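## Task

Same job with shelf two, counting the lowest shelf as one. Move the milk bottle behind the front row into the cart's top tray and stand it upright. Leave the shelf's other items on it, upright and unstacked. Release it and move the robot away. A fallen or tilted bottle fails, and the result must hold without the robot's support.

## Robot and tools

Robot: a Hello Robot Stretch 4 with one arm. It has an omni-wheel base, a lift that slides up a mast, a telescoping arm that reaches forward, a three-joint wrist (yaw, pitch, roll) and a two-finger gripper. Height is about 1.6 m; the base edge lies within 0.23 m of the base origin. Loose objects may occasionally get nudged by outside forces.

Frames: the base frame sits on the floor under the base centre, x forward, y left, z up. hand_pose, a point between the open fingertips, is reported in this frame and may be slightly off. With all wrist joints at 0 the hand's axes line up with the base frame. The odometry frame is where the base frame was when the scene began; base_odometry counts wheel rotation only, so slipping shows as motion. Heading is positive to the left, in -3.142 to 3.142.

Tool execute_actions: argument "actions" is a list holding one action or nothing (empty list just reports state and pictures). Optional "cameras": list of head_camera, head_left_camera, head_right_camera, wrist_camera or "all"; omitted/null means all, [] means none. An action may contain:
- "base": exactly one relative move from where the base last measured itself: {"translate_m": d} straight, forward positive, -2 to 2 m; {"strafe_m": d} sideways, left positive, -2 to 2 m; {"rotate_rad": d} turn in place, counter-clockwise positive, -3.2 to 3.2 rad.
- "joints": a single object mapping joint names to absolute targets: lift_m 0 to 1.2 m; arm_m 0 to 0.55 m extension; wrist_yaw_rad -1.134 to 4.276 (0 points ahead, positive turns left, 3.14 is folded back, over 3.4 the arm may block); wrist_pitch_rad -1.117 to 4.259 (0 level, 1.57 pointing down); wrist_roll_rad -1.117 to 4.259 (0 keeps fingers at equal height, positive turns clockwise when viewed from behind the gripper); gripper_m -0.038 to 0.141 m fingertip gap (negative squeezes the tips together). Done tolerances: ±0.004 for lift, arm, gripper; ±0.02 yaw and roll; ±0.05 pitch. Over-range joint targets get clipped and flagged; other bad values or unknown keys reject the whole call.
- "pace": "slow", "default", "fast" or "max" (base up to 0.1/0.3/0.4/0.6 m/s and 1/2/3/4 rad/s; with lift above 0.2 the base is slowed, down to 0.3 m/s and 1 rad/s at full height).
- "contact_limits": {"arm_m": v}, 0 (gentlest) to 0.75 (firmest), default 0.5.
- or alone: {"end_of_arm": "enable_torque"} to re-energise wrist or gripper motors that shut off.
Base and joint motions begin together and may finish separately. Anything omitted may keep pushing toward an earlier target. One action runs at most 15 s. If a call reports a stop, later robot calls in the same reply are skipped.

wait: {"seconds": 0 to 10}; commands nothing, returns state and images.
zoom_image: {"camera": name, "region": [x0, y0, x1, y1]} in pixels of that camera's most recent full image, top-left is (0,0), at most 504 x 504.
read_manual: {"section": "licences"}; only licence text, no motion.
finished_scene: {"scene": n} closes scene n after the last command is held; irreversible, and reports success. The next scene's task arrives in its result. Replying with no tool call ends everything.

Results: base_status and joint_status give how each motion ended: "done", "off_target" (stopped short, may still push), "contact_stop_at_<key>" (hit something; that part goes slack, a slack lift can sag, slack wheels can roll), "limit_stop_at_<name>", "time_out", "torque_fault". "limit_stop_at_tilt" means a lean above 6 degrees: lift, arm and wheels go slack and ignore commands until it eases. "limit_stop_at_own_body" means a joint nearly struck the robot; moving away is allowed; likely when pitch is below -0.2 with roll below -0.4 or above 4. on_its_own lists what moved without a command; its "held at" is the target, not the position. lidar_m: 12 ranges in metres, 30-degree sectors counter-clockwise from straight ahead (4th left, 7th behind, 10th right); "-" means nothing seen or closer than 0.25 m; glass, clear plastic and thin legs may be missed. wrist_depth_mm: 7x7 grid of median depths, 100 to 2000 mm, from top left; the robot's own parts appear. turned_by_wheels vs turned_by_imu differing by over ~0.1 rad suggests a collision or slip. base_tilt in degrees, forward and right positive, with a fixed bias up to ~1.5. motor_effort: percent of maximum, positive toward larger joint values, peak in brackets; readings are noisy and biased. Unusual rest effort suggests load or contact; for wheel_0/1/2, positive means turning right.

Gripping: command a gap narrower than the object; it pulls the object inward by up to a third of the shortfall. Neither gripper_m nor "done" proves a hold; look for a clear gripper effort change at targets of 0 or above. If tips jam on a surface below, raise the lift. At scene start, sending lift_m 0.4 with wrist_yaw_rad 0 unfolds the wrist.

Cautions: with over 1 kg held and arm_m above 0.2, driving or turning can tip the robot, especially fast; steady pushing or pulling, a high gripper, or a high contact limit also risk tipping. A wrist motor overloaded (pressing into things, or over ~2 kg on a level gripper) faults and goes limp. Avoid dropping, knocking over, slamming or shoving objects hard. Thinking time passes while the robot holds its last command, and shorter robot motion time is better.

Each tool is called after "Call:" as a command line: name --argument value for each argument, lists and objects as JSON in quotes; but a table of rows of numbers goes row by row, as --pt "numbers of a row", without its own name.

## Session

Call:
execute_actions --actions '[]'

Scene clock: 0.00 s.
base_odometry: x=+0.000 y=+0.000 heading=+0.000 (m, m, rad; odometry frame)
turned_by_wheels: +0.000 (rad since the last result)
turned_by_imu: +0.000 (rad since the last result)
base_tilt: forward=+0.3 right=-0.1 (deg)
lidar_m: 2.12 1.91 1.87 1.98 1.25 1.22 1.49 2.37 2.02 2.18 1.78 1.77
base_status: not commanded
joint_positions: lift_m=+0.287 arm_m=-0.002 wrist_yaw_rad=+3.211 wrist_pitch_rad=+0.003 wrist_roll_rad=-0.009 gripper_m=+0.057
joint_status: not commanded
motor_effort: lift_m=+20 arm_m=-1 wrist_yaw_rad=-1 wrist_pitch_rad=-7 wrist_roll_rad=+2 gripper_m=-2 wheel_0=+0 wheel_1=-1 wheel_2=+1 (%)
hand_pose: x=-0.1252 y=+0.0673 z=+0.4648 quat_wxyz=(-0.035, -0.001, -0.005, +0.999) (m; base frame)
wrist_depth_mm: - - 131 - 1708 1499 1281 / - - 131 1983 1708 1464 1308 / - 106 132 248 1708 1499 1281 / 142 136 142 1661 1618 1537 1308 / 195 - - 1708 1661 1499 1336 / 198 1661 195 1464 197 1430 1336 / 196 1042 1078 - 1098 976 1060
pictures: head_camera, head_left_camera, head_right_camera, wrist_camera
Images, in order (width x height): head_camera 420x560, head_left_camera 420x672, head_right_camera 420x672, wrist_camera 616x392.

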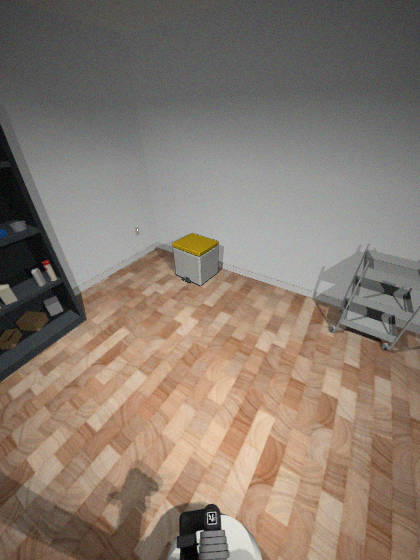

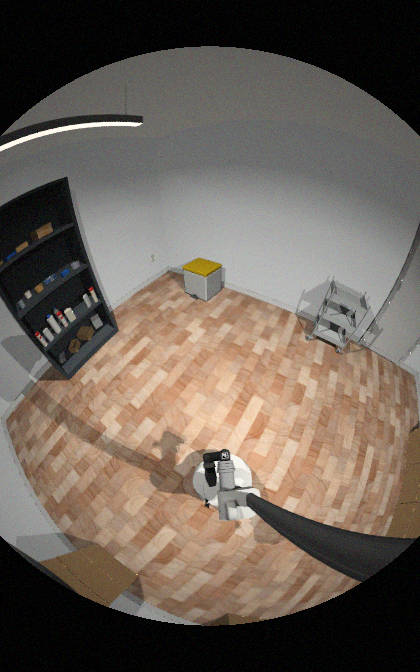

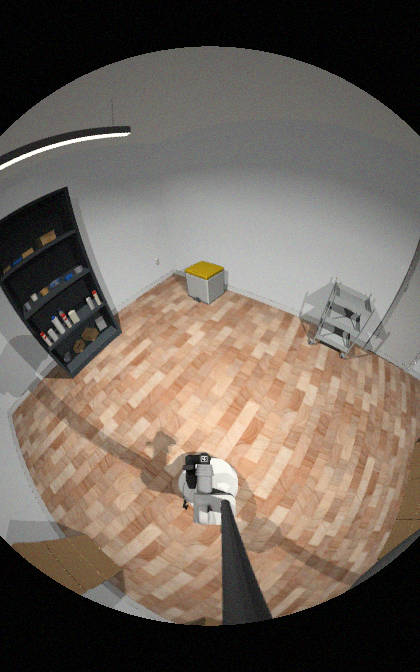

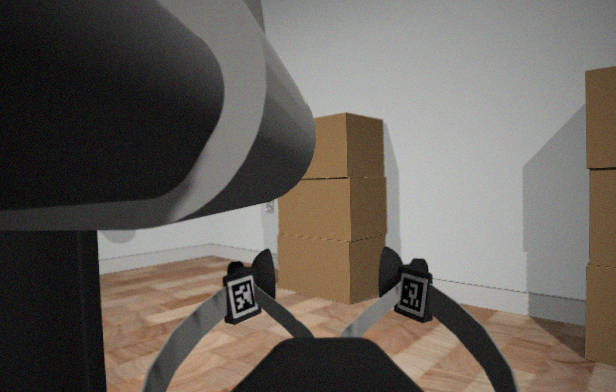

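Call:
zoom_image --camera "head_left_camera" --region '[0, 170, 140, 390]'

Region (0, 170, 140, 390) of head_left_camera's 420x672 image, scaled by 2.291, with more detail than that image has; it fills the left 321 columns of this view, and the rest is white.

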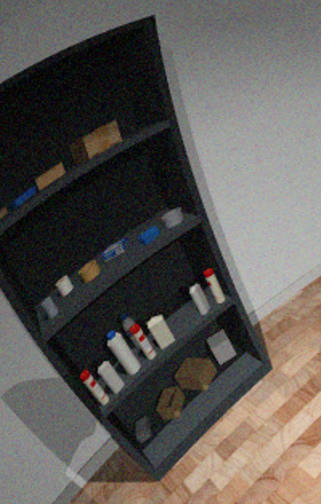

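Call:
execute_actions --actions '[{"base": {"rotate_rad": 0.98}, "joints": {"lift_m": 0.4, "wrist_yaw_rad": 0, "gripper_m": 0.09}, "pace": "fast"}]' --cameras '["head_camera", "wrist_camera"]'

Scene clock: 22.63 s.
base_odometry: x=+0.000 y=+0.000 heading=+0.979 (m, m, rad; odometry frame)
turned_by_wheels: +0.979 (rad since the last result)
turned_by_imu: +0.981 (rad since the last result)
base_tilt: forward=+0.3 right=-0.1 (deg)
lidar_m: 1.87 2.09 1.26 1.22 1.49 2.22 2.03 2.12 1.83 1.76 2.11 1.97
base_status: done
joint_positions: lift_m=+0.400 arm_m=-0.002 wrist_yaw_rad=+0.000 wrist_pitch_rad=+0.003 wrist_roll_rad=-0.009 gripper_m=+0.090
joint_status: all done
motor_effort: lift_m=+22(24) arm_m=-1(0) wrist_yaw_rad=-2(4) wrist_pitch_rad=-8(8) wrist_roll_rad=+1(1) gripper_m=-1(2) wheel_0=-6(13) wheel_1=-5(8) wheel_2=-4(13) (%)
hand_pose: x=+0.4572 y=-0.0873 z=+0.5772 quat_wxyz=(+1.000, -0.005, +0.001, +0.000) (m; base frame)
wrist_depth_mm: - - - 1921 1983 - - / - - - - - - - / - - - - - - - / - - - 1661 - - - / - - - - - - - / 1921 1921 196 1618 1576 1661 1708 / 1336 1255 1308 - 1255 1205 1308
pictures: head_camera, wrist_camera
Images, in order (width x height): head_camera 420x560, wrist_camera 616x392.

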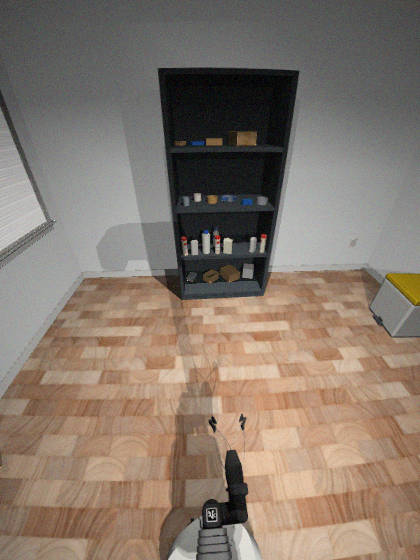

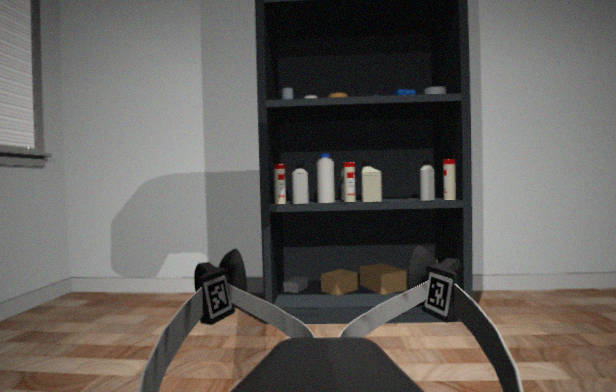

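Call:
zoom_image --camera "head_camera" --region '[160, 180, 290, 310]'

Call:
zoom_image --camera "wrist_camera" --region '[250, 80, 480, 330]'

Region (160, 180, 290, 310) of head_camera's 420x560 image, scaled by 3.877, with more detail than that image has.

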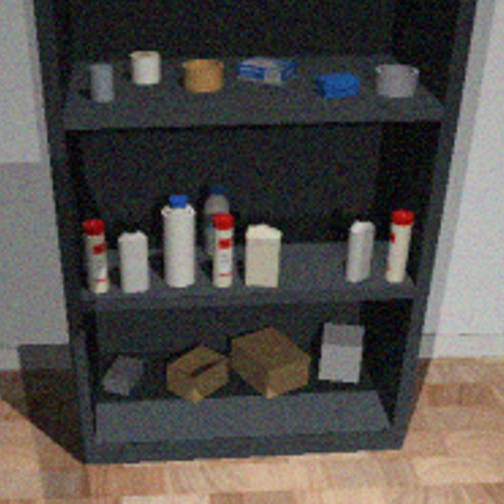

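Region (250, 80, 480, 330) of wrist_camera's 616x392 image, scaled by 2.016; it fills the left 464 columns of this view, and the rest is white.

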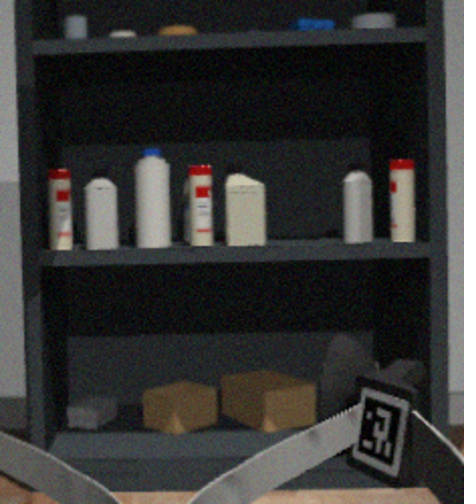

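Call:
execute_actions --actions '[{"base": {"translate_m": 1.27}, "joints": {"lift_m": 0.52, "gripper_m": 0.07}, "pace": "max"}]' --cameras '[]'

Call:
execute_actions --actions '[{"base": {"strafe_m": -0.11}, "pace": "fast"}]' --cameras '["head_camera", "wrist_camera"]'

Scene clock: 74.53 s.
base_odometry: x=+0.708 y=+1.054 heading=+0.979 (m, m, rad; odometry frame)
turned_by_wheels: +0.001 (rad since the last result)
turned_by_imu: -0.002 (rad since the last result)
base_tilt: forward=+0.4 right=-0.1 (deg)
lidar_m: 0.60 0.65 1.53 1.49 1.46 2.19 3.35 2.53 2.27 1.72 0.88 0.65
base_status: done
joint_positions: lift_m=+0.520 arm_m=-0.002 wrist_yaw_rad=+0.000 wrist_pitch_rad=+0.003 wrist_roll_rad=-0.009 gripper_m=+0.070
joint_status: all done
motor_effort: lift_m=+20(27) arm_m=-1(1) wrist_yaw_rad=-1(2) wrist_pitch_rad=-8(8) wrist_roll_rad=+2(1) gripper_m=-2(2) wheel_0=+4(12) wheel_1=+4(13) wheel_2=+0(18) (%)
hand_pose: x=+0.4572 y=-0.0874 z=+0.6974 quat_wxyz=(+1.000, -0.005, +0.001, +0.000) (m; base frame)
wrist_depth_mm: 676 466 504 517 521 521 544 / 683 535 778 809 820 820 809 / 691 525 854 866 866 831 831 / 707 496 854 854 842 831 831 / 976 459 452 466 452 442 831 / 960 455 195 466 196 436 609 / 960 433 452 - 439 413 436
pictures: none
No camera images: the call's "cameras" was empty. Leave "cameras" out to get every camera's image.

Scene clock: 75.80 s.
base_odometry: x=+0.799 y=+0.993 heading=+0.980 (m, m, rad; odometry frame)
turned_by_wheels: +0.000 (rad since the last result)
turned_by_imu: +0.000 (rad since the last result)
base_tilt: forward=+0.3 right=-0.1 (deg)
lidar_m: 0.61 0.64 1.62 1.55 1.56 2.37 3.36 2.38 2.16 1.61 1.58 0.65
base_status: done
joint_positions: lift_m=+0.520 arm_m=-0.002 wrist_yaw_rad=+0.000 wrist_pitch_rad=+0.003 wrist_roll_rad=-0.009 gripper_m=+0.070
joint_status: not commanded
motor_effort: lift_m=+20(21) arm_m=+0(1) wrist_yaw_rad=-1(1) wrist_pitch_rad=-7(7) wrist_roll_rad=+1(2) gripper_m=-3(2) wheel_0=+3(16) wheel_1=+0(19) wheel_2=+0(0) (%)
hand_pose: x=+0.4572 y=-0.0874 z=+0.6974 quat_wxyz=(+1.000, -0.005, +0.001, +0.000) (m; base frame)
wrist_depth_mm: 480 496 504 508 517 525 544 / 517 699 778 809 842 831 691 / 512 741 878 866 842 831 732 / 500 732 866 854 854 842 750 / 462 469 469 634 452 854 741 / 466 459 195 452 196 615 521 / 455 455 459 - 436 413 433
pictures: head_camera, wrist_camera
Images, in order (width x height): head_camera 420x560, wrist_camera 616x392.

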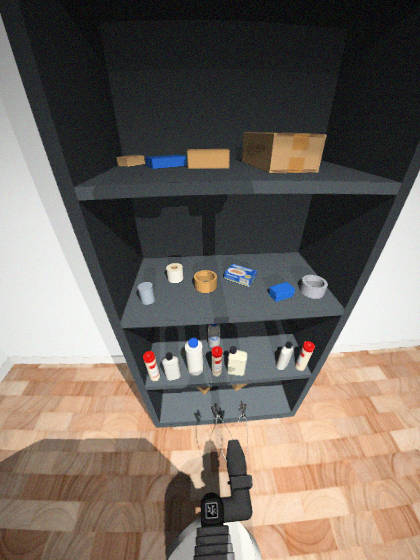

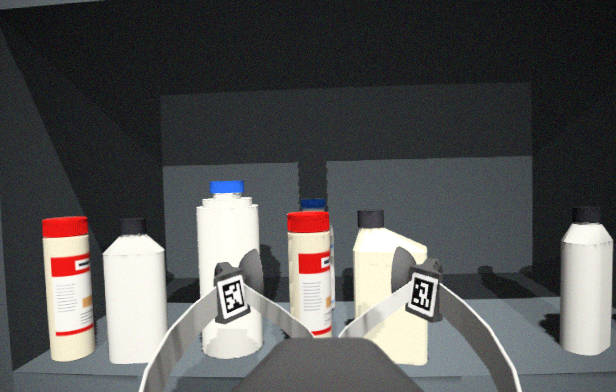

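Call:
execute_actions --actions '[{"base": {"strafe_m": 0.024}, "joints": {"arm_m": 0.13, "gripper_m": 0.062, "lift_m": 0.5}}]' --cameras '["head_camera", "wrist_camera"]'

Scene clock: 146.77 s.
base_odometry: x=+0.779 y=+1.006 heading=+0.980 (m, m, rad; odometry frame)
turned_by_wheels: +0.000 (rad since the last result)
turned_by_imu: +0.000 (rad since the last result)
base_tilt: forward=+0.3 right=+0.0 (deg)
lidar_m: 0.61 0.63 1.60 1.56 1.53 2.32 3.34 2.39 2.19 1.64 1.58 0.65
base_status: done
joint_positions: lift_m=+0.500 arm_m=+0.128 wrist_yaw_rad=+0.000 wrist_pitch_rad=+0.003 wrist_roll_rad=-0.009 gripper_m=+0.062
joint_status: all done
motor_effort: lift_m=+17(20) arm_m=+8(8) wrist_yaw_rad=-1(0) wrist_pitch_rad=-7(8) wrist_roll_rad=+1(2) gripper_m=-4(2) wheel_0=-3(10) wheel_1=+3(9) wheel_2=+0(0) (%)
hand_pose: x=+0.5879 y=-0.0874 z=+0.6777 quat_wxyz=(+1.000, -0.005, +0.001, +0.000) (m; base frame)
wrist_depth_mm: 480 544 549 564 569 574 597 / 480 691 732 723 715 715 707 / 484 691 732 732 732 715 707 / 473 691 340 732 723 699 707 / 338 683 334 320 325 723 707 / 327 508 196 319 211 307 554 / 332 334 338 - 319 309 404
pictures: head_camera, wrist_camera
Images, in order (width x height): head_camera 420x560, wrist_camera 616x392.

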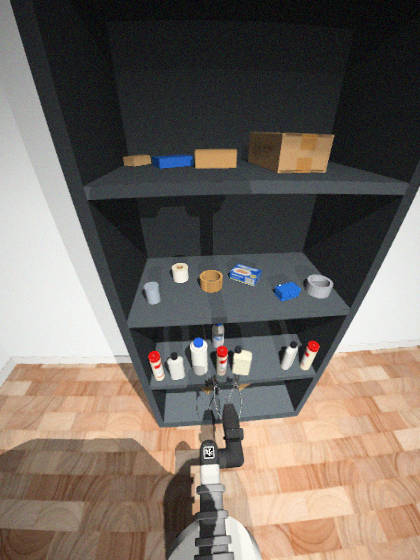

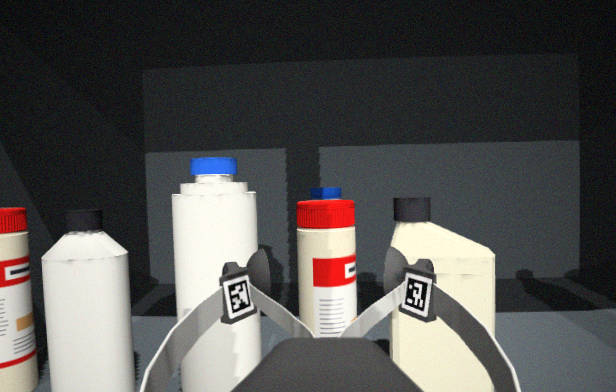

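Call:
execute_actions --actions '[{"base": {"strafe_m": 0.003}, "joints": {"arm_m": 0.195, "lift_m": 0.525}, "contact_limits": {"arm_m": 0.2}}]' --cameras '["wrist_camera"]'

Scene clock: 187.97 s.
base_odometry: x=+0.777 y=+1.008 heading=+0.980 (m, m, rad; odometry frame)
turned_by_wheels: +0.000 (rad since the last result)
turned_by_imu: +0.000 (rad since the last result)
base_tilt: forward=+0.3 right=-0.1 (deg)
lidar_m: 0.62 0.64 1.62 1.56 1.53 2.32 3.37 2.40 2.19 1.64 1.57 0.64
base_status: done
joint_positions: lift_m=+0.525 arm_m=+0.193 wrist_yaw_rad=+0.000 wrist_pitch_rad=+0.003 wrist_roll_rad=-0.009 gripper_m=+0.062
joint_status: all done
motor_effort: lift_m=+23(24) arm_m=+9(9) wrist_yaw_rad=-1(0) wrist_pitch_rad=-8(7) wrist_roll_rad=+1(1) gripper_m=-2(4) wheel_0=+2(8) wheel_1=-1(11) wheel_2=+0(1) (%)
contact_limits: arm_m 0.2
hand_pose: x=+0.6529 y=-0.0874 z=+0.7022 quat_wxyz=(+1.000, -0.005, +0.001, +0.000) (m; base frame)
wrist_depth_mm: 459 488 504 504 508 512 539 / 480 647 668 661 654 654 647 / 480 676 676 661 654 654 647 / 480 647 683 668 654 647 647 / 442 569 272 273 661 654 647 / 264 574 196 253 209 244 609 / 264 433 276 - 258 247 430
pictures: wrist_camera
Images, in order (width x height): wrist_camera 616x392.

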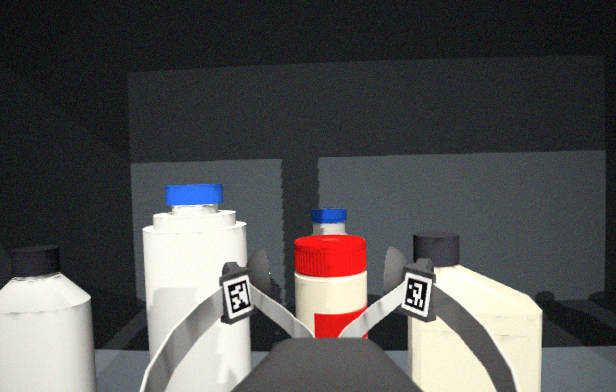

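Call:
zoom_image --camera "wrist_camera" --region '[200, 190, 480, 350]'

Region (200, 190, 480, 350) of wrist_camera's 616x392 image, scaled by 1.800; it fills the top 288 rows of this view, and the rest is white.

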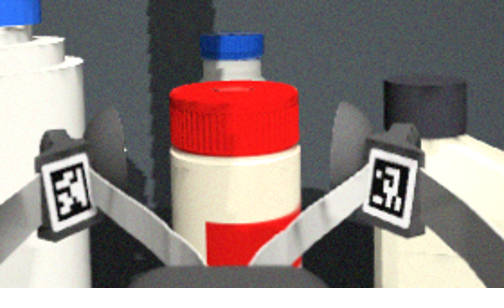

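Call:
execute_actions --actions '[{"joints": {"arm_m": 0.241, "gripper_m": 0.058}, "contact_limits": {"arm_m": 0.2}, "pace": "slow"}]' --cameras '["wrist_camera", "head_camera"]'

Scene clock: 209.53 s.
base_odometry: x=+0.777 y=+1.008 heading=+0.980 (m, m, rad; odometry frame)
turned_by_wheels: +0.000 (rad since the last result)
turned_by_imu: +0.000 (rad since the last result)
base_tilt: forward=+0.3 right=-0.1 (deg)
lidar_m: 0.60 0.64 1.61 1.54 1.53 2.31 3.35 2.38 2.20 1.63 1.58 0.65
base_status: not commanded
joint_positions: lift_m=+0.525 arm_m=+0.239 wrist_yaw_rad=+0.000 wrist_pitch_rad=+0.003 wrist_roll_rad=-0.009 gripper_m=+0.058
joint_status: all done
motor_effort: lift_m=+22(23) arm_m=+9(8) wrist_yaw_rad=-1(1) wrist_pitch_rad=-8(7) wrist_roll_rad=+2(2) gripper_m=-3(3) wheel_0=+2(2) wheel_1=-1(1) wheel_2=+0(0) (%)
contact_limits: arm_m 0.2
hand_pose: x=+0.6989 y=-0.0874 z=+0.7022 quat_wxyz=(+1.000, -0.005, +0.001, +0.000) (m; base frame)
wrist_depth_mm: 459 488 500 508 512 517 539 / 480 634 615 615 609 597 597 / 480 627 621 627 615 609 603 / 477 603 627 621 615 609 603 / 477 228 235 387 227 609 609 / 469 224 196 207 193 208 609 / 338 226 243 - 424 202 195
pictures: head_camera, wrist_camera
Images, in order (width x height): head_camera 420x560, wrist_camera 616x392.

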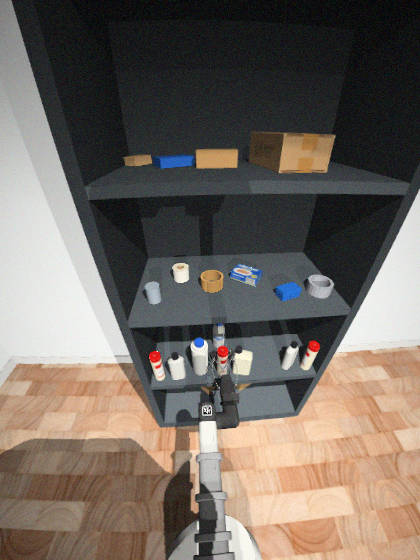

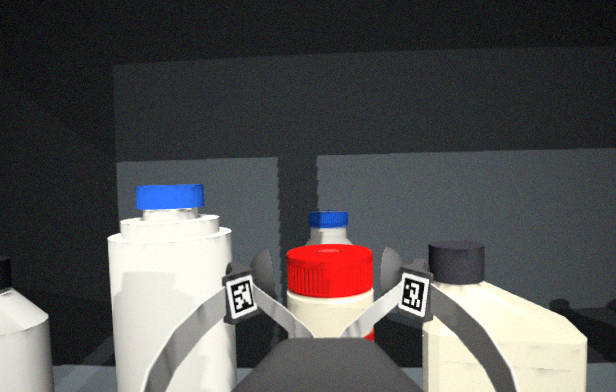

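Call:
execute_actions --actions '[{"joints": {"gripper_m": 0.015}}]' --cameras '["wrist_camera"]'

Call:
execute_actions --actions '[{"joints": {"lift_m": 0.545}}]' --cameras '["wrist_camera"]'

Scene clock: 215.83 s.
base_odometry: x=+0.777 y=+1.008 heading=+0.980 (m, m, rad; odometry frame)
turned_by_wheels: +0.000 (rad since the last result)
turned_by_imu: +0.000 (rad since the last result)
base_tilt: forward=+0.3 right=-0.1 (deg)
lidar_m: 0.62 0.64 1.61 1.54 1.54 2.31 3.35 2.40 2.21 1.63 1.57 0.65
base_status: not commanded
joint_positions: lift_m=+0.525 arm_m=+0.239 wrist_yaw_rad=+0.000 wrist_pitch_rad=+0.003 wrist_roll_rad=-0.009 gripper_m=+0.015
joint_status: all done
motor_effort: lift_m=+23(23) arm_m=+9(9) wrist_yaw_rad=-1(1) wrist_pitch_rad=-8(6) wrist_roll_rad=+2(1) gripper_m=-19(19) wheel_0=+2(2) wheel_1=-1(1) wheel_2=+0(0) (%)
hand_pose: x=+0.6989 y=-0.0874 z=+0.7022 quat_wxyz=(+1.000, -0.005, +0.001, +0.000) (m; base frame)
wrist_depth_mm: 455 484 496 504 512 512 539 / 484 627 627 615 603 597 597 / 480 634 627 615 609 609 597 / 480 609 621 627 621 609 603 / 480 228 237 228 615 609 615 / 473 223 185 200 200 204 603 / 336 224 242 - 427 205 196
pictures: wrist_camera
Images, in order (width x height): wrist_camera 616x392.

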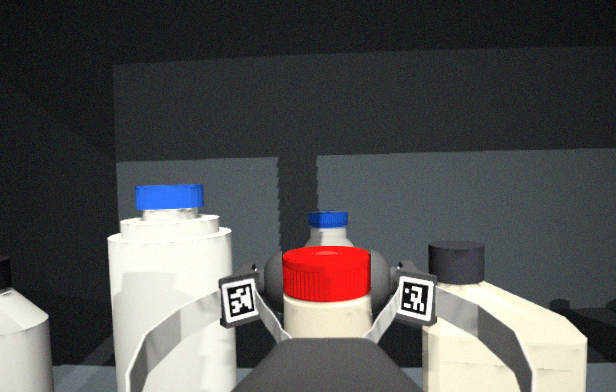

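Scene clock: 216.63 s.
base_odometry: x=+0.777 y=+1.008 heading=+0.980 (m, m, rad; odometry frame)
turned_by_wheels: +0.000 (rad since the last result)
turned_by_imu: +0.000 (rad since the last result)
base_tilt: forward=+0.3 right=-0.1 (deg)
lidar_m: 0.61 0.63 1.61 1.55 1.53 2.32 3.34 2.40 2.18 1.64 1.59 0.64
base_status: not commanded
joint_positions: lift_m=+0.545 arm_m=+0.239 wrist_yaw_rad=+0.000 wrist_pitch_rad=+0.006 wrist_roll_rad=-0.009 gripper_m=+0.015
joint_status: all done
motor_effort: lift_m=+24(25) arm_m=+9(9) wrist_yaw_rad=-1(1) wrist_pitch_rad=-17(18) wrist_roll_rad=+2(2) gripper_m=-19(19) wheel_0=+2(2) wheel_1=-1(1) wheel_2=+0(0) (%)
hand_pose: x=+0.6989 y=-0.0874 z=+0.7212 quat_wxyz=(+1.000, -0.005, +0.003, +0.000) (m; base frame)
wrist_depth_mm: 436 449 455 466 473 473 496 / 480 621 627 615 603 597 597 / 480 627 627 615 615 603 597 / 477 634 621 627 615 609 609 / 473 243 264 229 609 609 597 / 473 224 184 200 203 216 609 / 355 224 242 - 452 206 210
pictures: wrist_camera
Images, in order (width x height): wrist_camera 616x392.

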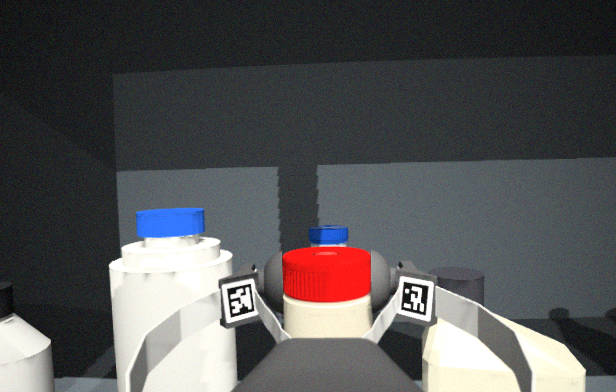

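Call:
execute_actions --actions '[{"joints": {"arm_m": 0.14, "gripper_m": 0.008}}]' --cameras '[]'

Call:
execute_actions --actions '[{"base": {"strafe_m": -0.222}}]' --cameras '["head_camera", "wrist_camera"]'

Scene clock: 231.10 s.
base_odometry: x=+0.777 y=+1.008 heading=+0.980 (m, m, rad; odometry frame)
turned_by_wheels: +0.000 (rad since the last result)
turned_by_imu: +0.000 (rad since the last result)
base_tilt: forward=+0.3 right=-0.1 (deg)
lidar_m: 0.57 0.65 1.62 1.56 1.52 2.32 3.34 2.39 2.19 1.63 1.59 0.65
base_status: not commanded
joint_positions: lift_m=+0.545 arm_m=+0.142 wrist_yaw_rad=+0.000 wrist_pitch_rad=+0.006 wrist_roll_rad=-0.009 gripper_m=+0.008
joint_status: all done
motor_effort: lift_m=+23(23) arm_m=-8(9) wrist_yaw_rad=-1(1) wrist_pitch_rad=-17(17) wrist_roll_rad=+1(1) gripper_m=-22(20) wheel_0=+2(2) wheel_1=-1(1) wheel_2=+0(0) (%)
hand_pose: x=+0.6009 y=-0.0875 z=+0.7211 quat_wxyz=(+1.000, -0.005, +0.003, +0.000) (m; base frame)
wrist_depth_mm: 436 449 452 473 469 473 496 / 480 627 723 707 707 691 691 / 484 691 723 715 715 699 691 / 477 683 732 723 715 707 699 / 462 676 327 229 715 699 715 / 315 336 183 198 200 298 654 / 312 320 325 - 309 297 488
pictures: none
No camera images: the call's "cameras" was empty. Leave "cameras" out to get every camera's image.

Scene clock: 233.13 s.
base_odometry: x=+0.961 y=+0.884 heading=+0.980 (m, m, rad; odometry frame)
turned_by_wheels: +0.000 (rad since the last result)
turned_by_imu: -0.001 (rad since the last result)
base_tilt: forward=+0.4 right=-0.1 (deg)
lidar_m: 0.55 0.65 1.62 1.77 1.72 2.58 3.36 2.09 1.98 1.42 1.56 0.64
base_status: done
joint_positions: lift_m=+0.545 arm_m=+0.142 wrist_yaw_rad=+0.000 wrist_pitch_rad=+0.006 wrist_roll_rad=-0.009 gripper_m=+0.008
joint_status: not commanded
motor_effort: lift_m=+23(24) arm_m=-9(9) wrist_yaw_rad=+0(0) wrist_pitch_rad=-17(17) wrist_roll_rad=+2(2) gripper_m=-21(21) wheel_0=+5(14) wheel_1=-4(20) wheel_2=+0(0) (%)
hand_pose: x=+0.6009 y=-0.0875 z=+0.7212 quat_wxyz=(+1.000, -0.005, +0.003, +0.000) (m; base frame)
wrist_depth_mm: 452 445 459 469 473 473 413 / 676 699 715 715 699 621 415 / 741 732 723 715 699 634 421 / 750 741 741 723 707 647 430 / 750 732 732 229 707 549 424 / 496 621 183 199 200 310 384 / 377 322 315 - 480 312 319
pictures: head_camera, wrist_camera
Images, in order (width x height): head_camera 420x560, wrist_camera 616x392.

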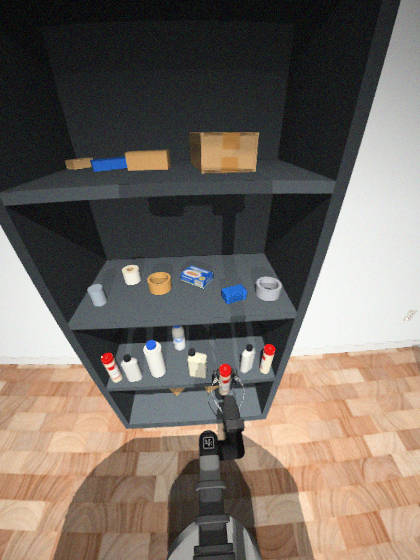

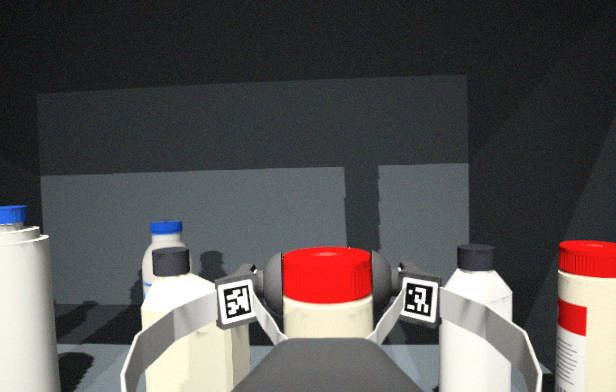

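Call:
execute_actions --actions '[{"joints": {"arm_m": 0.245}, "contact_limits": {"arm_m": 0.2}}]' --cameras '[]'

Call:
execute_actions --actions '[{"joints": {"lift_m": 0.526}, "pace": "slow"}]' --cameras '["head_camera", "wrist_camera"]'

Scene clock: 242.00 s.
base_odometry: x=+0.961 y=+0.884 heading=+0.980 (m, m, rad; odometry frame)
turned_by_wheels: +0.000 (rad since the last result)
turned_by_imu: +0.000 (rad since the last result)
base_tilt: forward=+0.3 right=+0.0 (deg)
lidar_m: 0.61 0.63 1.63 1.78 1.73 2.56 3.35 2.08 1.97 1.42 1.59 0.65
base_status: not commanded
joint_positions: lift_m=+0.545 arm_m=+0.244 wrist_yaw_rad=+0.000 wrist_pitch_rad=+0.006 wrist_roll_rad=-0.009 gripper_m=+0.008
joint_status: all done
motor_effort: lift_m=+24(24) arm_m=+8(8) wrist_yaw_rad=-1(0) wrist_pitch_rad=-17(17) wrist_roll_rad=+1(2) gripper_m=-22(23) wheel_0=+5(5) wheel_1=-4(4) wheel_2=+0(0) (%)
contact_limits: arm_m 0.2
hand_pose: x=+0.7029 y=-0.0874 z=+0.7212 quat_wxyz=(+1.000, -0.005, +0.003, +0.000) (m; base frame)
wrist_depth_mm: 449 449 462 469 469 477 415 / 634 627 627 609 609 597 418 / 640 634 621 627 615 603 418 / 640 627 627 627 603 603 421 / 647 640 634 229 609 597 404 / 647 231 185 199 200 225 220 / 496 210 452 - 480 424 208
pictures: none
No camera images: the call's "cameras" was empty. Leave "cameras" out to get every camera's image.

Scene clock: 242.90 s.
base_odometry: x=+0.961 y=+0.884 heading=+0.980 (m, m, rad; odometry frame)
turned_by_wheels: +0.000 (rad since the last result)
turned_by_imu: +0.000 (rad since the last result)
base_tilt: forward=+0.4 right=+0.0 (deg)
lidar_m: 0.61 0.66 1.64 1.77 1.71 2.59 3.36 2.08 1.97 1.40 1.55 0.63
base_status: not commanded
joint_positions: lift_m=+0.526 arm_m=+0.244 wrist_yaw_rad=+0.000 wrist_pitch_rad=+0.005 wrist_roll_rad=-0.009 gripper_m=+0.008
joint_status: all done
motor_effort: lift_m=+17(23) arm_m=+8(8) wrist_yaw_rad=-1(1) wrist_pitch_rad=-13(16) wrist_roll_rad=+1(2) gripper_m=-21(21) wheel_0=+5(5) wheel_1=-4(4) wheel_2=+0(0) (%)
hand_pose: x=+0.7029 y=-0.0874 z=+0.7031 quat_wxyz=(+1.000, -0.005, +0.002, +0.000) (m; base frame)
wrist_depth_mm: 488 488 496 512 517 512 413 / 640 627 615 609 603 591 415 / 634 634 615 615 609 603 418 / 647 634 634 621 615 609 424 / 647 399 627 229 615 609 384 / 640 221 184 199 200 214 214 / 445 203 410 - 445 392 205
pictures: head_camera, wrist_camera
Images, in order (width x height): head_camera 420x560, wrist_camera 616x392.

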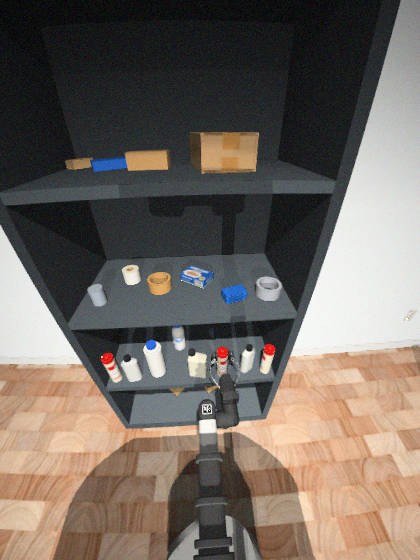

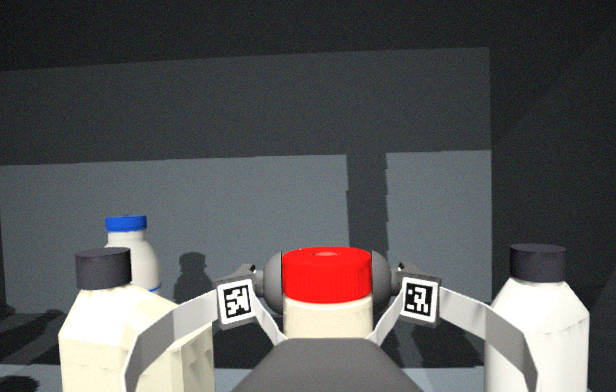

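Call:
execute_actions --actions '[{"joints": {"gripper_m": 0.083}}]' --cameras '["wrist_camera"]'

Call:
execute_actions --actions '[{"joints": {"lift_m": 0.592}}]' --cameras '["wrist_camera"]'

Scene clock: 260.63 s.
base_odometry: x=+0.961 y=+0.884 heading=+0.980 (m, m, rad; odometry frame)
turned_by_wheels: +0.000 (rad since the last result)
turned_by_imu: +0.000 (rad since the last result)
base_tilt: forward=+0.4 right=+0.0 (deg)
lidar_m: 0.61 0.66 1.60 1.78 1.71 2.59 3.37 2.08 1.98 1.39 1.55 0.65
base_status: not commanded
joint_positions: lift_m=+0.526 arm_m=+0.244 wrist_yaw_rad=+0.000 wrist_pitch_rad=+0.003 wrist_roll_rad=-0.009 gripper_m=+0.083
joint_status: all done
motor_effort: lift_m=+17(17) arm_m=+9(9) wrist_yaw_rad=-1(1) wrist_pitch_rad=-9(13) wrist_roll_rad=+2(2) gripper_m=-3(22) wheel_0=+5(5) wheel_1=-4(4) wheel_2=+0(0) (%)
hand_pose: x=+0.7029 y=-0.0874 z=+0.7035 quat_wxyz=(+1.000, -0.005, +0.002, +0.000) (m; base frame)
wrist_depth_mm: 484 484 492 504 512 512 413 / 640 627 615 615 609 591 421 / 640 634 621 621 609 609 421 / 647 634 627 621 615 615 424 / 647 399 634 621 615 609 382 / 640 223 198 206 211 219 214 / 452 206 410 - 452 394 205
pictures: wrist_camera
Images, in order (width x height): wrist_camera 616x392.

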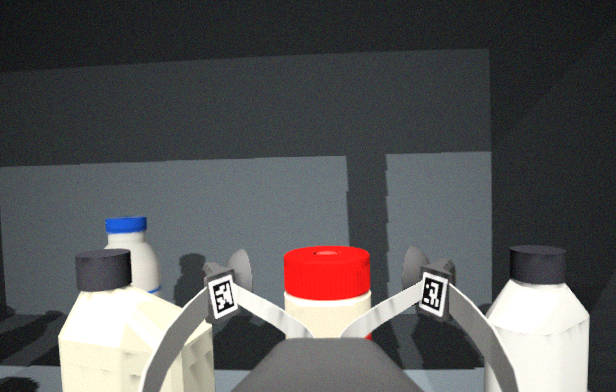

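Scene clock: 261.87 s.
base_odometry: x=+0.961 y=+0.884 heading=+0.980 (m, m, rad; odometry frame)
turned_by_wheels: +0.000 (rad since the last result)
turned_by_imu: +0.000 (rad since the last result)
base_tilt: forward=+0.4 right=+0.0 (deg)
lidar_m: 0.61 0.64 1.62 1.76 1.73 2.60 3.37 2.08 1.98 1.41 1.58 0.64
base_status: not commanded
joint_positions: lift_m=+0.592 arm_m=+0.244 wrist_yaw_rad=+0.000 wrist_pitch_rad=+0.003 wrist_roll_rad=-0.009 gripper_m=+0.083
joint_status: all done
motor_effort: lift_m=+23(24) arm_m=+8(8) wrist_yaw_rad=-1(1) wrist_pitch_rad=-7(9) wrist_roll_rad=+1(3) gripper_m=+0(0) wheel_0=+5(5) wheel_1=-4(4) wheel_2=+0(0) (%)
hand_pose: x=+0.7029 y=-0.0874 z=+0.7691 quat_wxyz=(+1.000, -0.005, +0.001, +0.000) (m; base frame)
wrist_depth_mm: 330 327 336 342 345 349 368 / 488 508 530 539 554 535 418 / 640 634 627 615 615 597 424 / 640 634 627 621 609 609 424 / 647 634 634 627 615 609 424 / 647 410 197 621 621 554 424 / 621 238 591 - 585 521 382
pictures: wrist_camera
Images, in order (width x height): wrist_camera 616x392.

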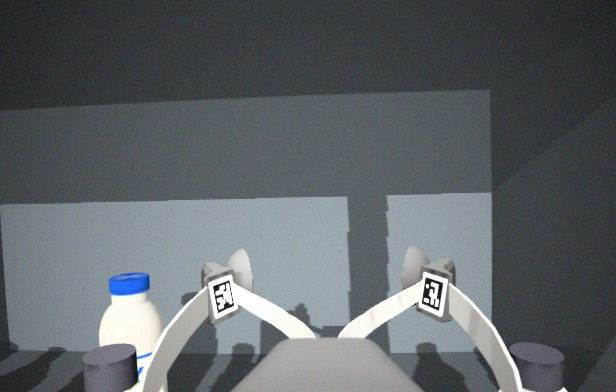

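Call:
execute_actions --actions '[{"base": {"strafe_m": 0.22}}]' --cameras '["head_camera", "wrist_camera"]'

Scene clock: 268.70 s.
base_odometry: x=+0.779 y=+1.007 heading=+0.980 (m, m, rad; odometry frame)
turned_by_wheels: +0.000 (rad since the last result)
turned_by_imu: +0.001 (rad since the last result)
base_tilt: forward=+0.3 right=+0.0 (deg)
lidar_m: 0.60 0.64 1.61 1.55 1.53 2.33 3.36 2.38 2.18 1.64 1.58 0.64
base_status: done
joint_positions: lift_m=+0.592 arm_m=+0.244 wrist_yaw_rad=+0.000 wrist_pitch_rad=+0.003 wrist_roll_rad=-0.009 gripper_m=+0.083
joint_status: not commanded
motor_effort: lift_m=+23(23) arm_m=+8(8) wrist_yaw_rad=-1(1) wrist_pitch_rad=-8(8) wrist_roll_rad=+2(1) gripper_m=-2(3) wheel_0=-4(14) wheel_1=+4(13) wheel_2=+0(1) (%)
hand_pose: x=+0.7029 y=-0.0874 z=+0.7691 quat_wxyz=(+1.000, -0.005, +0.001, +0.000) (m; base frame)
wrist_depth_mm: 330 329 334 342 345 349 377 / 445 508 525 544 549 559 564 / 484 627 621 609 603 609 597 / 480 627 621 621 615 603 597 / 477 634 627 627 621 603 603 / 473 262 198 387 615 609 609 / 473 226 242 - 564 217 585
pictures: head_camera, wrist_camera
Images, in order (width x height): head_camera 420x560, wrist_camera 616x392.

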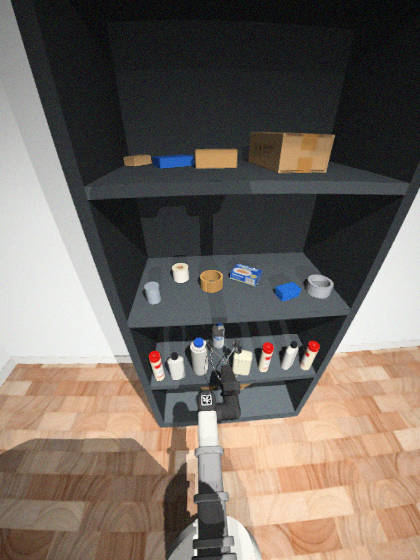

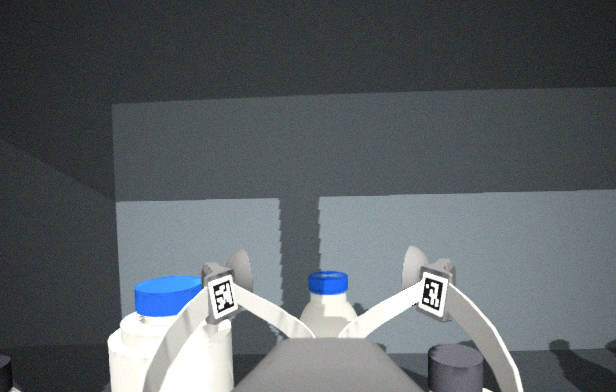

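Call:
execute_actions --actions '[{"base": {"strafe_m": 0.004}, "joints": {"arm_m": 0.42}, "contact_limits": {"arm_m": 0.2}}]' --cameras '["head_camera", "wrist_camera"]'

Scene clock: 304.40 s.
base_odometry: x=+0.775 y=+1.009 heading=+0.980 (m, m, rad; odometry frame)
turned_by_wheels: +0.000 (rad since the last result)
turned_by_imu: +0.000 (rad since the last result)
base_tilt: forward=+0.3 right=+0.0 (deg)
lidar_m: 0.60 0.65 1.61 1.56 1.54 2.31 3.36 2.38 2.20 1.63 1.57 0.64
base_status: done
joint_positions: lift_m=+0.592 arm_m=+0.418 wrist_yaw_rad=+0.000 wrist_pitch_rad=+0.003 wrist_roll_rad=-0.009 gripper_m=+0.083
joint_status: all done
motor_effort: lift_m=+23(23) arm_m=+9(10) wrist_yaw_rad=-2(1) wrist_pitch_rad=-7(8) wrist_roll_rad=+1(1) gripper_m=-1(1) wheel_0=+0(10) wheel_1=+1(9) wheel_2=+0(0) (%)
contact_limits: arm_m 0.2
hand_pose: x=+0.8779 y=-0.0874 z=+0.7692 quat_wxyz=(+1.000, -0.005, +0.001, +0.000) (m; base frame)
wrist_depth_mm: 330 329 334 340 347 349 377 / 449 449 449 442 436 430 424 / 459 452 445 442 439 430 427 / 455 455 452 445 439 439 427 / 462 459 455 449 439 436 430 / 462 462 198 445 439 436 436 / 459 459 455 - 442 442 436
pictures: head_camera, wrist_camera
Images, in order (width x height): head_camera 420x560, wrist_camera 616x392.

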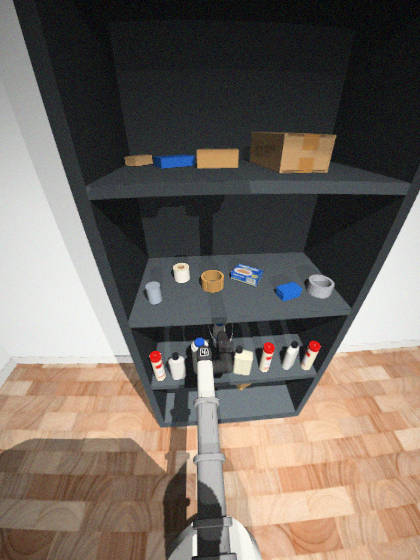

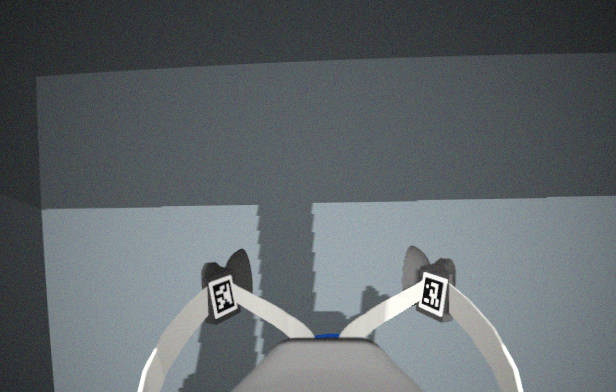

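Call:
execute_actions --actions '[{"joints": {"lift_m": 0.505}}]' --cameras '["head_camera", "wrist_camera"]'

Scene clock: 312.67 s.
base_odometry: x=+0.775 y=+1.009 heading=+0.980 (m, m, rad; odometry frame)
turned_by_wheels: +0.000 (rad since the last result)
turned_by_imu: +0.000 (rad since the last result)
base_tilt: forward=+0.3 right=-0.1 (deg)
lidar_m: 0.59 0.65 1.62 1.55 1.54 2.32 3.36 2.41 2.20 1.63 1.56 0.64
base_status: not commanded
joint_positions: lift_m=+0.505 arm_m=+0.418 wrist_yaw_rad=+0.000 wrist_pitch_rad=+0.003 wrist_roll_rad=-0.009 gripper_m=+0.083
joint_status: all done
motor_effort: lift_m=+17(21) arm_m=+9(8) wrist_yaw_rad=-1(1) wrist_pitch_rad=-8(6) wrist_roll_rad=+2(1) gripper_m=-3(3) wheel_0=+0(0) wheel_1=+1(1) wheel_2=+0(0) (%)
hand_pose: x=+0.8779 y=-0.0874 z=+0.6827 quat_wxyz=(+1.000, -0.005, +0.001, +0.000) (m; base frame)
wrist_depth_mm: 445 449 442 439 430 427 424 / 452 449 445 439 436 430 421 / 455 452 445 439 436 430 427 / 459 455 445 449 439 436 430 / 462 459 449 208 436 436 430 / 466 459 198 196 198 436 436 / - 421 421 - 404 379 413
pictures: head_camera, wrist_camera
Images, in order (width x height): head_camera 420x560, wrist_camera 616x392.

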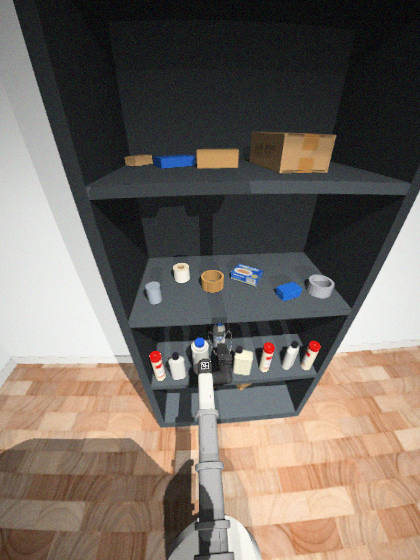

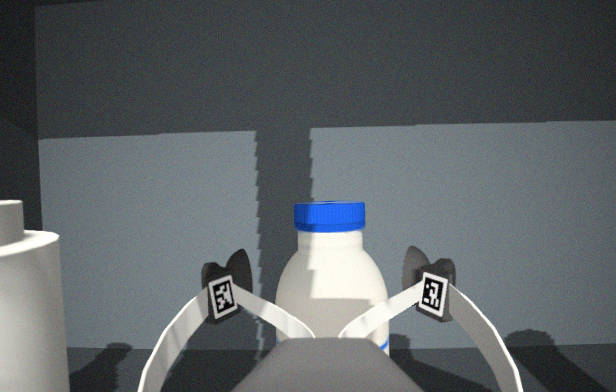

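Call:
execute_actions --actions '[{"joints": {"lift_m": 0.466, "arm_m": 0.423}, "contact_limits": {"arm_m": 0.2}}]' --cameras '["wrist_camera"]'

Call:
execute_actions --actions '[{"joints": {"gripper_m": 0.022}}]' --cameras '["head_camera", "wrist_camera"]'

Scene clock: 323.03 s.
base_odometry: x=+0.775 y=+1.009 heading=+0.980 (m, m, rad; odometry frame)
turned_by_wheels: +0.000 (rad since the last result)
turned_by_imu: +0.000 (rad since the last result)
base_tilt: forward=+0.3 right=-0.1 (deg)
lidar_m: 0.61 0.65 1.60 1.55 1.52 2.30 3.36 2.40 2.17 1.63 1.57 0.66
base_status: not commanded
joint_positions: lift_m=+0.466 arm_m=+0.421 wrist_yaw_rad=+0.000 wrist_pitch_rad=+0.003 wrist_roll_rad=-0.009 gripper_m=+0.083
joint_status: all done
motor_effort: lift_m=+17(15) arm_m=+9(10) wrist_yaw_rad=-1(1) wrist_pitch_rad=-6(7) wrist_roll_rad=+2(2) gripper_m=+0(1) wheel_0=+0(0) wheel_1=+1(1) wheel_2=+0(0) (%)
contact_limits: arm_m 0.2
hand_pose: x=+0.8809 y=-0.0874 z=+0.6437 quat_wxyz=(+1.000, -0.005, +0.001, +0.000) (m; base frame)
wrist_depth_mm: 449 442 436 436 427 424 418 / 445 445 442 439 433 427 421 / 452 449 442 439 433 427 424 / 455 452 445 202 436 430 427 / 455 455 445 193 211 433 427 / 462 459 197 190 195 421 430 / - 342 340 - 325 304 334
pictures: wrist_camera
Images, in order (width x height): wrist_camera 616x392.

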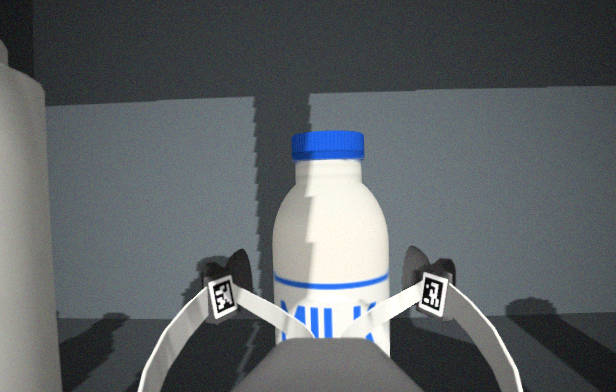

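Scene clock: 324.43 s.
base_odometry: x=+0.775 y=+1.009 heading=+0.980 (m, m, rad; odometry frame)
turned_by_wheels: +0.000 (rad since the last result)
turned_by_imu: +0.000 (rad since the last result)
base_tilt: forward=+0.3 right=-0.1 (deg)
lidar_m: 0.61 0.63 1.61 1.54 1.52 2.30 3.36 2.41 2.20 1.64 1.58 0.65
base_status: not commanded
joint_positions: lift_m=+0.466 arm_m=+0.422 wrist_yaw_rad=+0.000 wrist_pitch_rad=+0.003 wrist_roll_rad=-0.009 gripper_m=+0.022
joint_status: all done
motor_effort: lift_m=+17(17) arm_m=+8(9) wrist_yaw_rad=+0(1) wrist_pitch_rad=-7(7) wrist_roll_rad=+1(1) gripper_m=-20(22) wheel_0=+0(0) wheel_1=+1(1) wheel_2=+0(0) (%)
hand_pose: x=+0.8809 y=-0.0874 z=+0.6437 quat_wxyz=(+1.000, -0.005, +0.001, +0.000) (m; base frame)
wrist_depth_mm: 449 442 439 430 430 421 421 / 449 449 442 436 430 427 421 / 452 452 449 195 433 430 424 / 455 449 445 191 430 427 427 / 462 455 445 180 199 433 430 / 459 455 186 181 186 176 433 / - 320 338 - 327 306 317
pictures: head_camera, wrist_camera
Images, in order (width x height): head_camera 420x560, wrist_camera 616x392.

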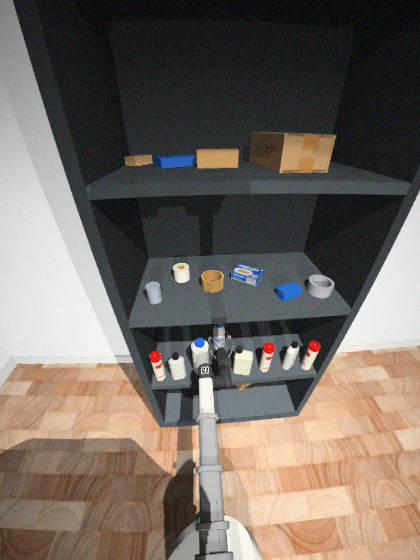

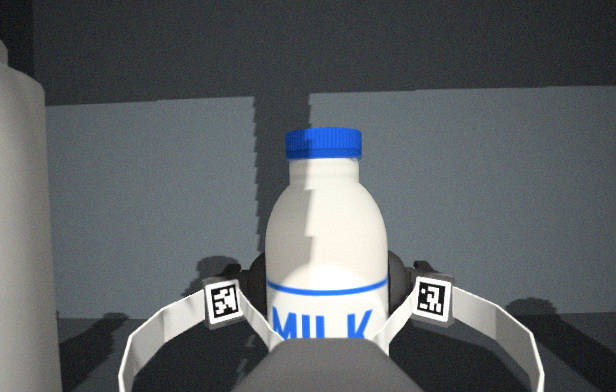

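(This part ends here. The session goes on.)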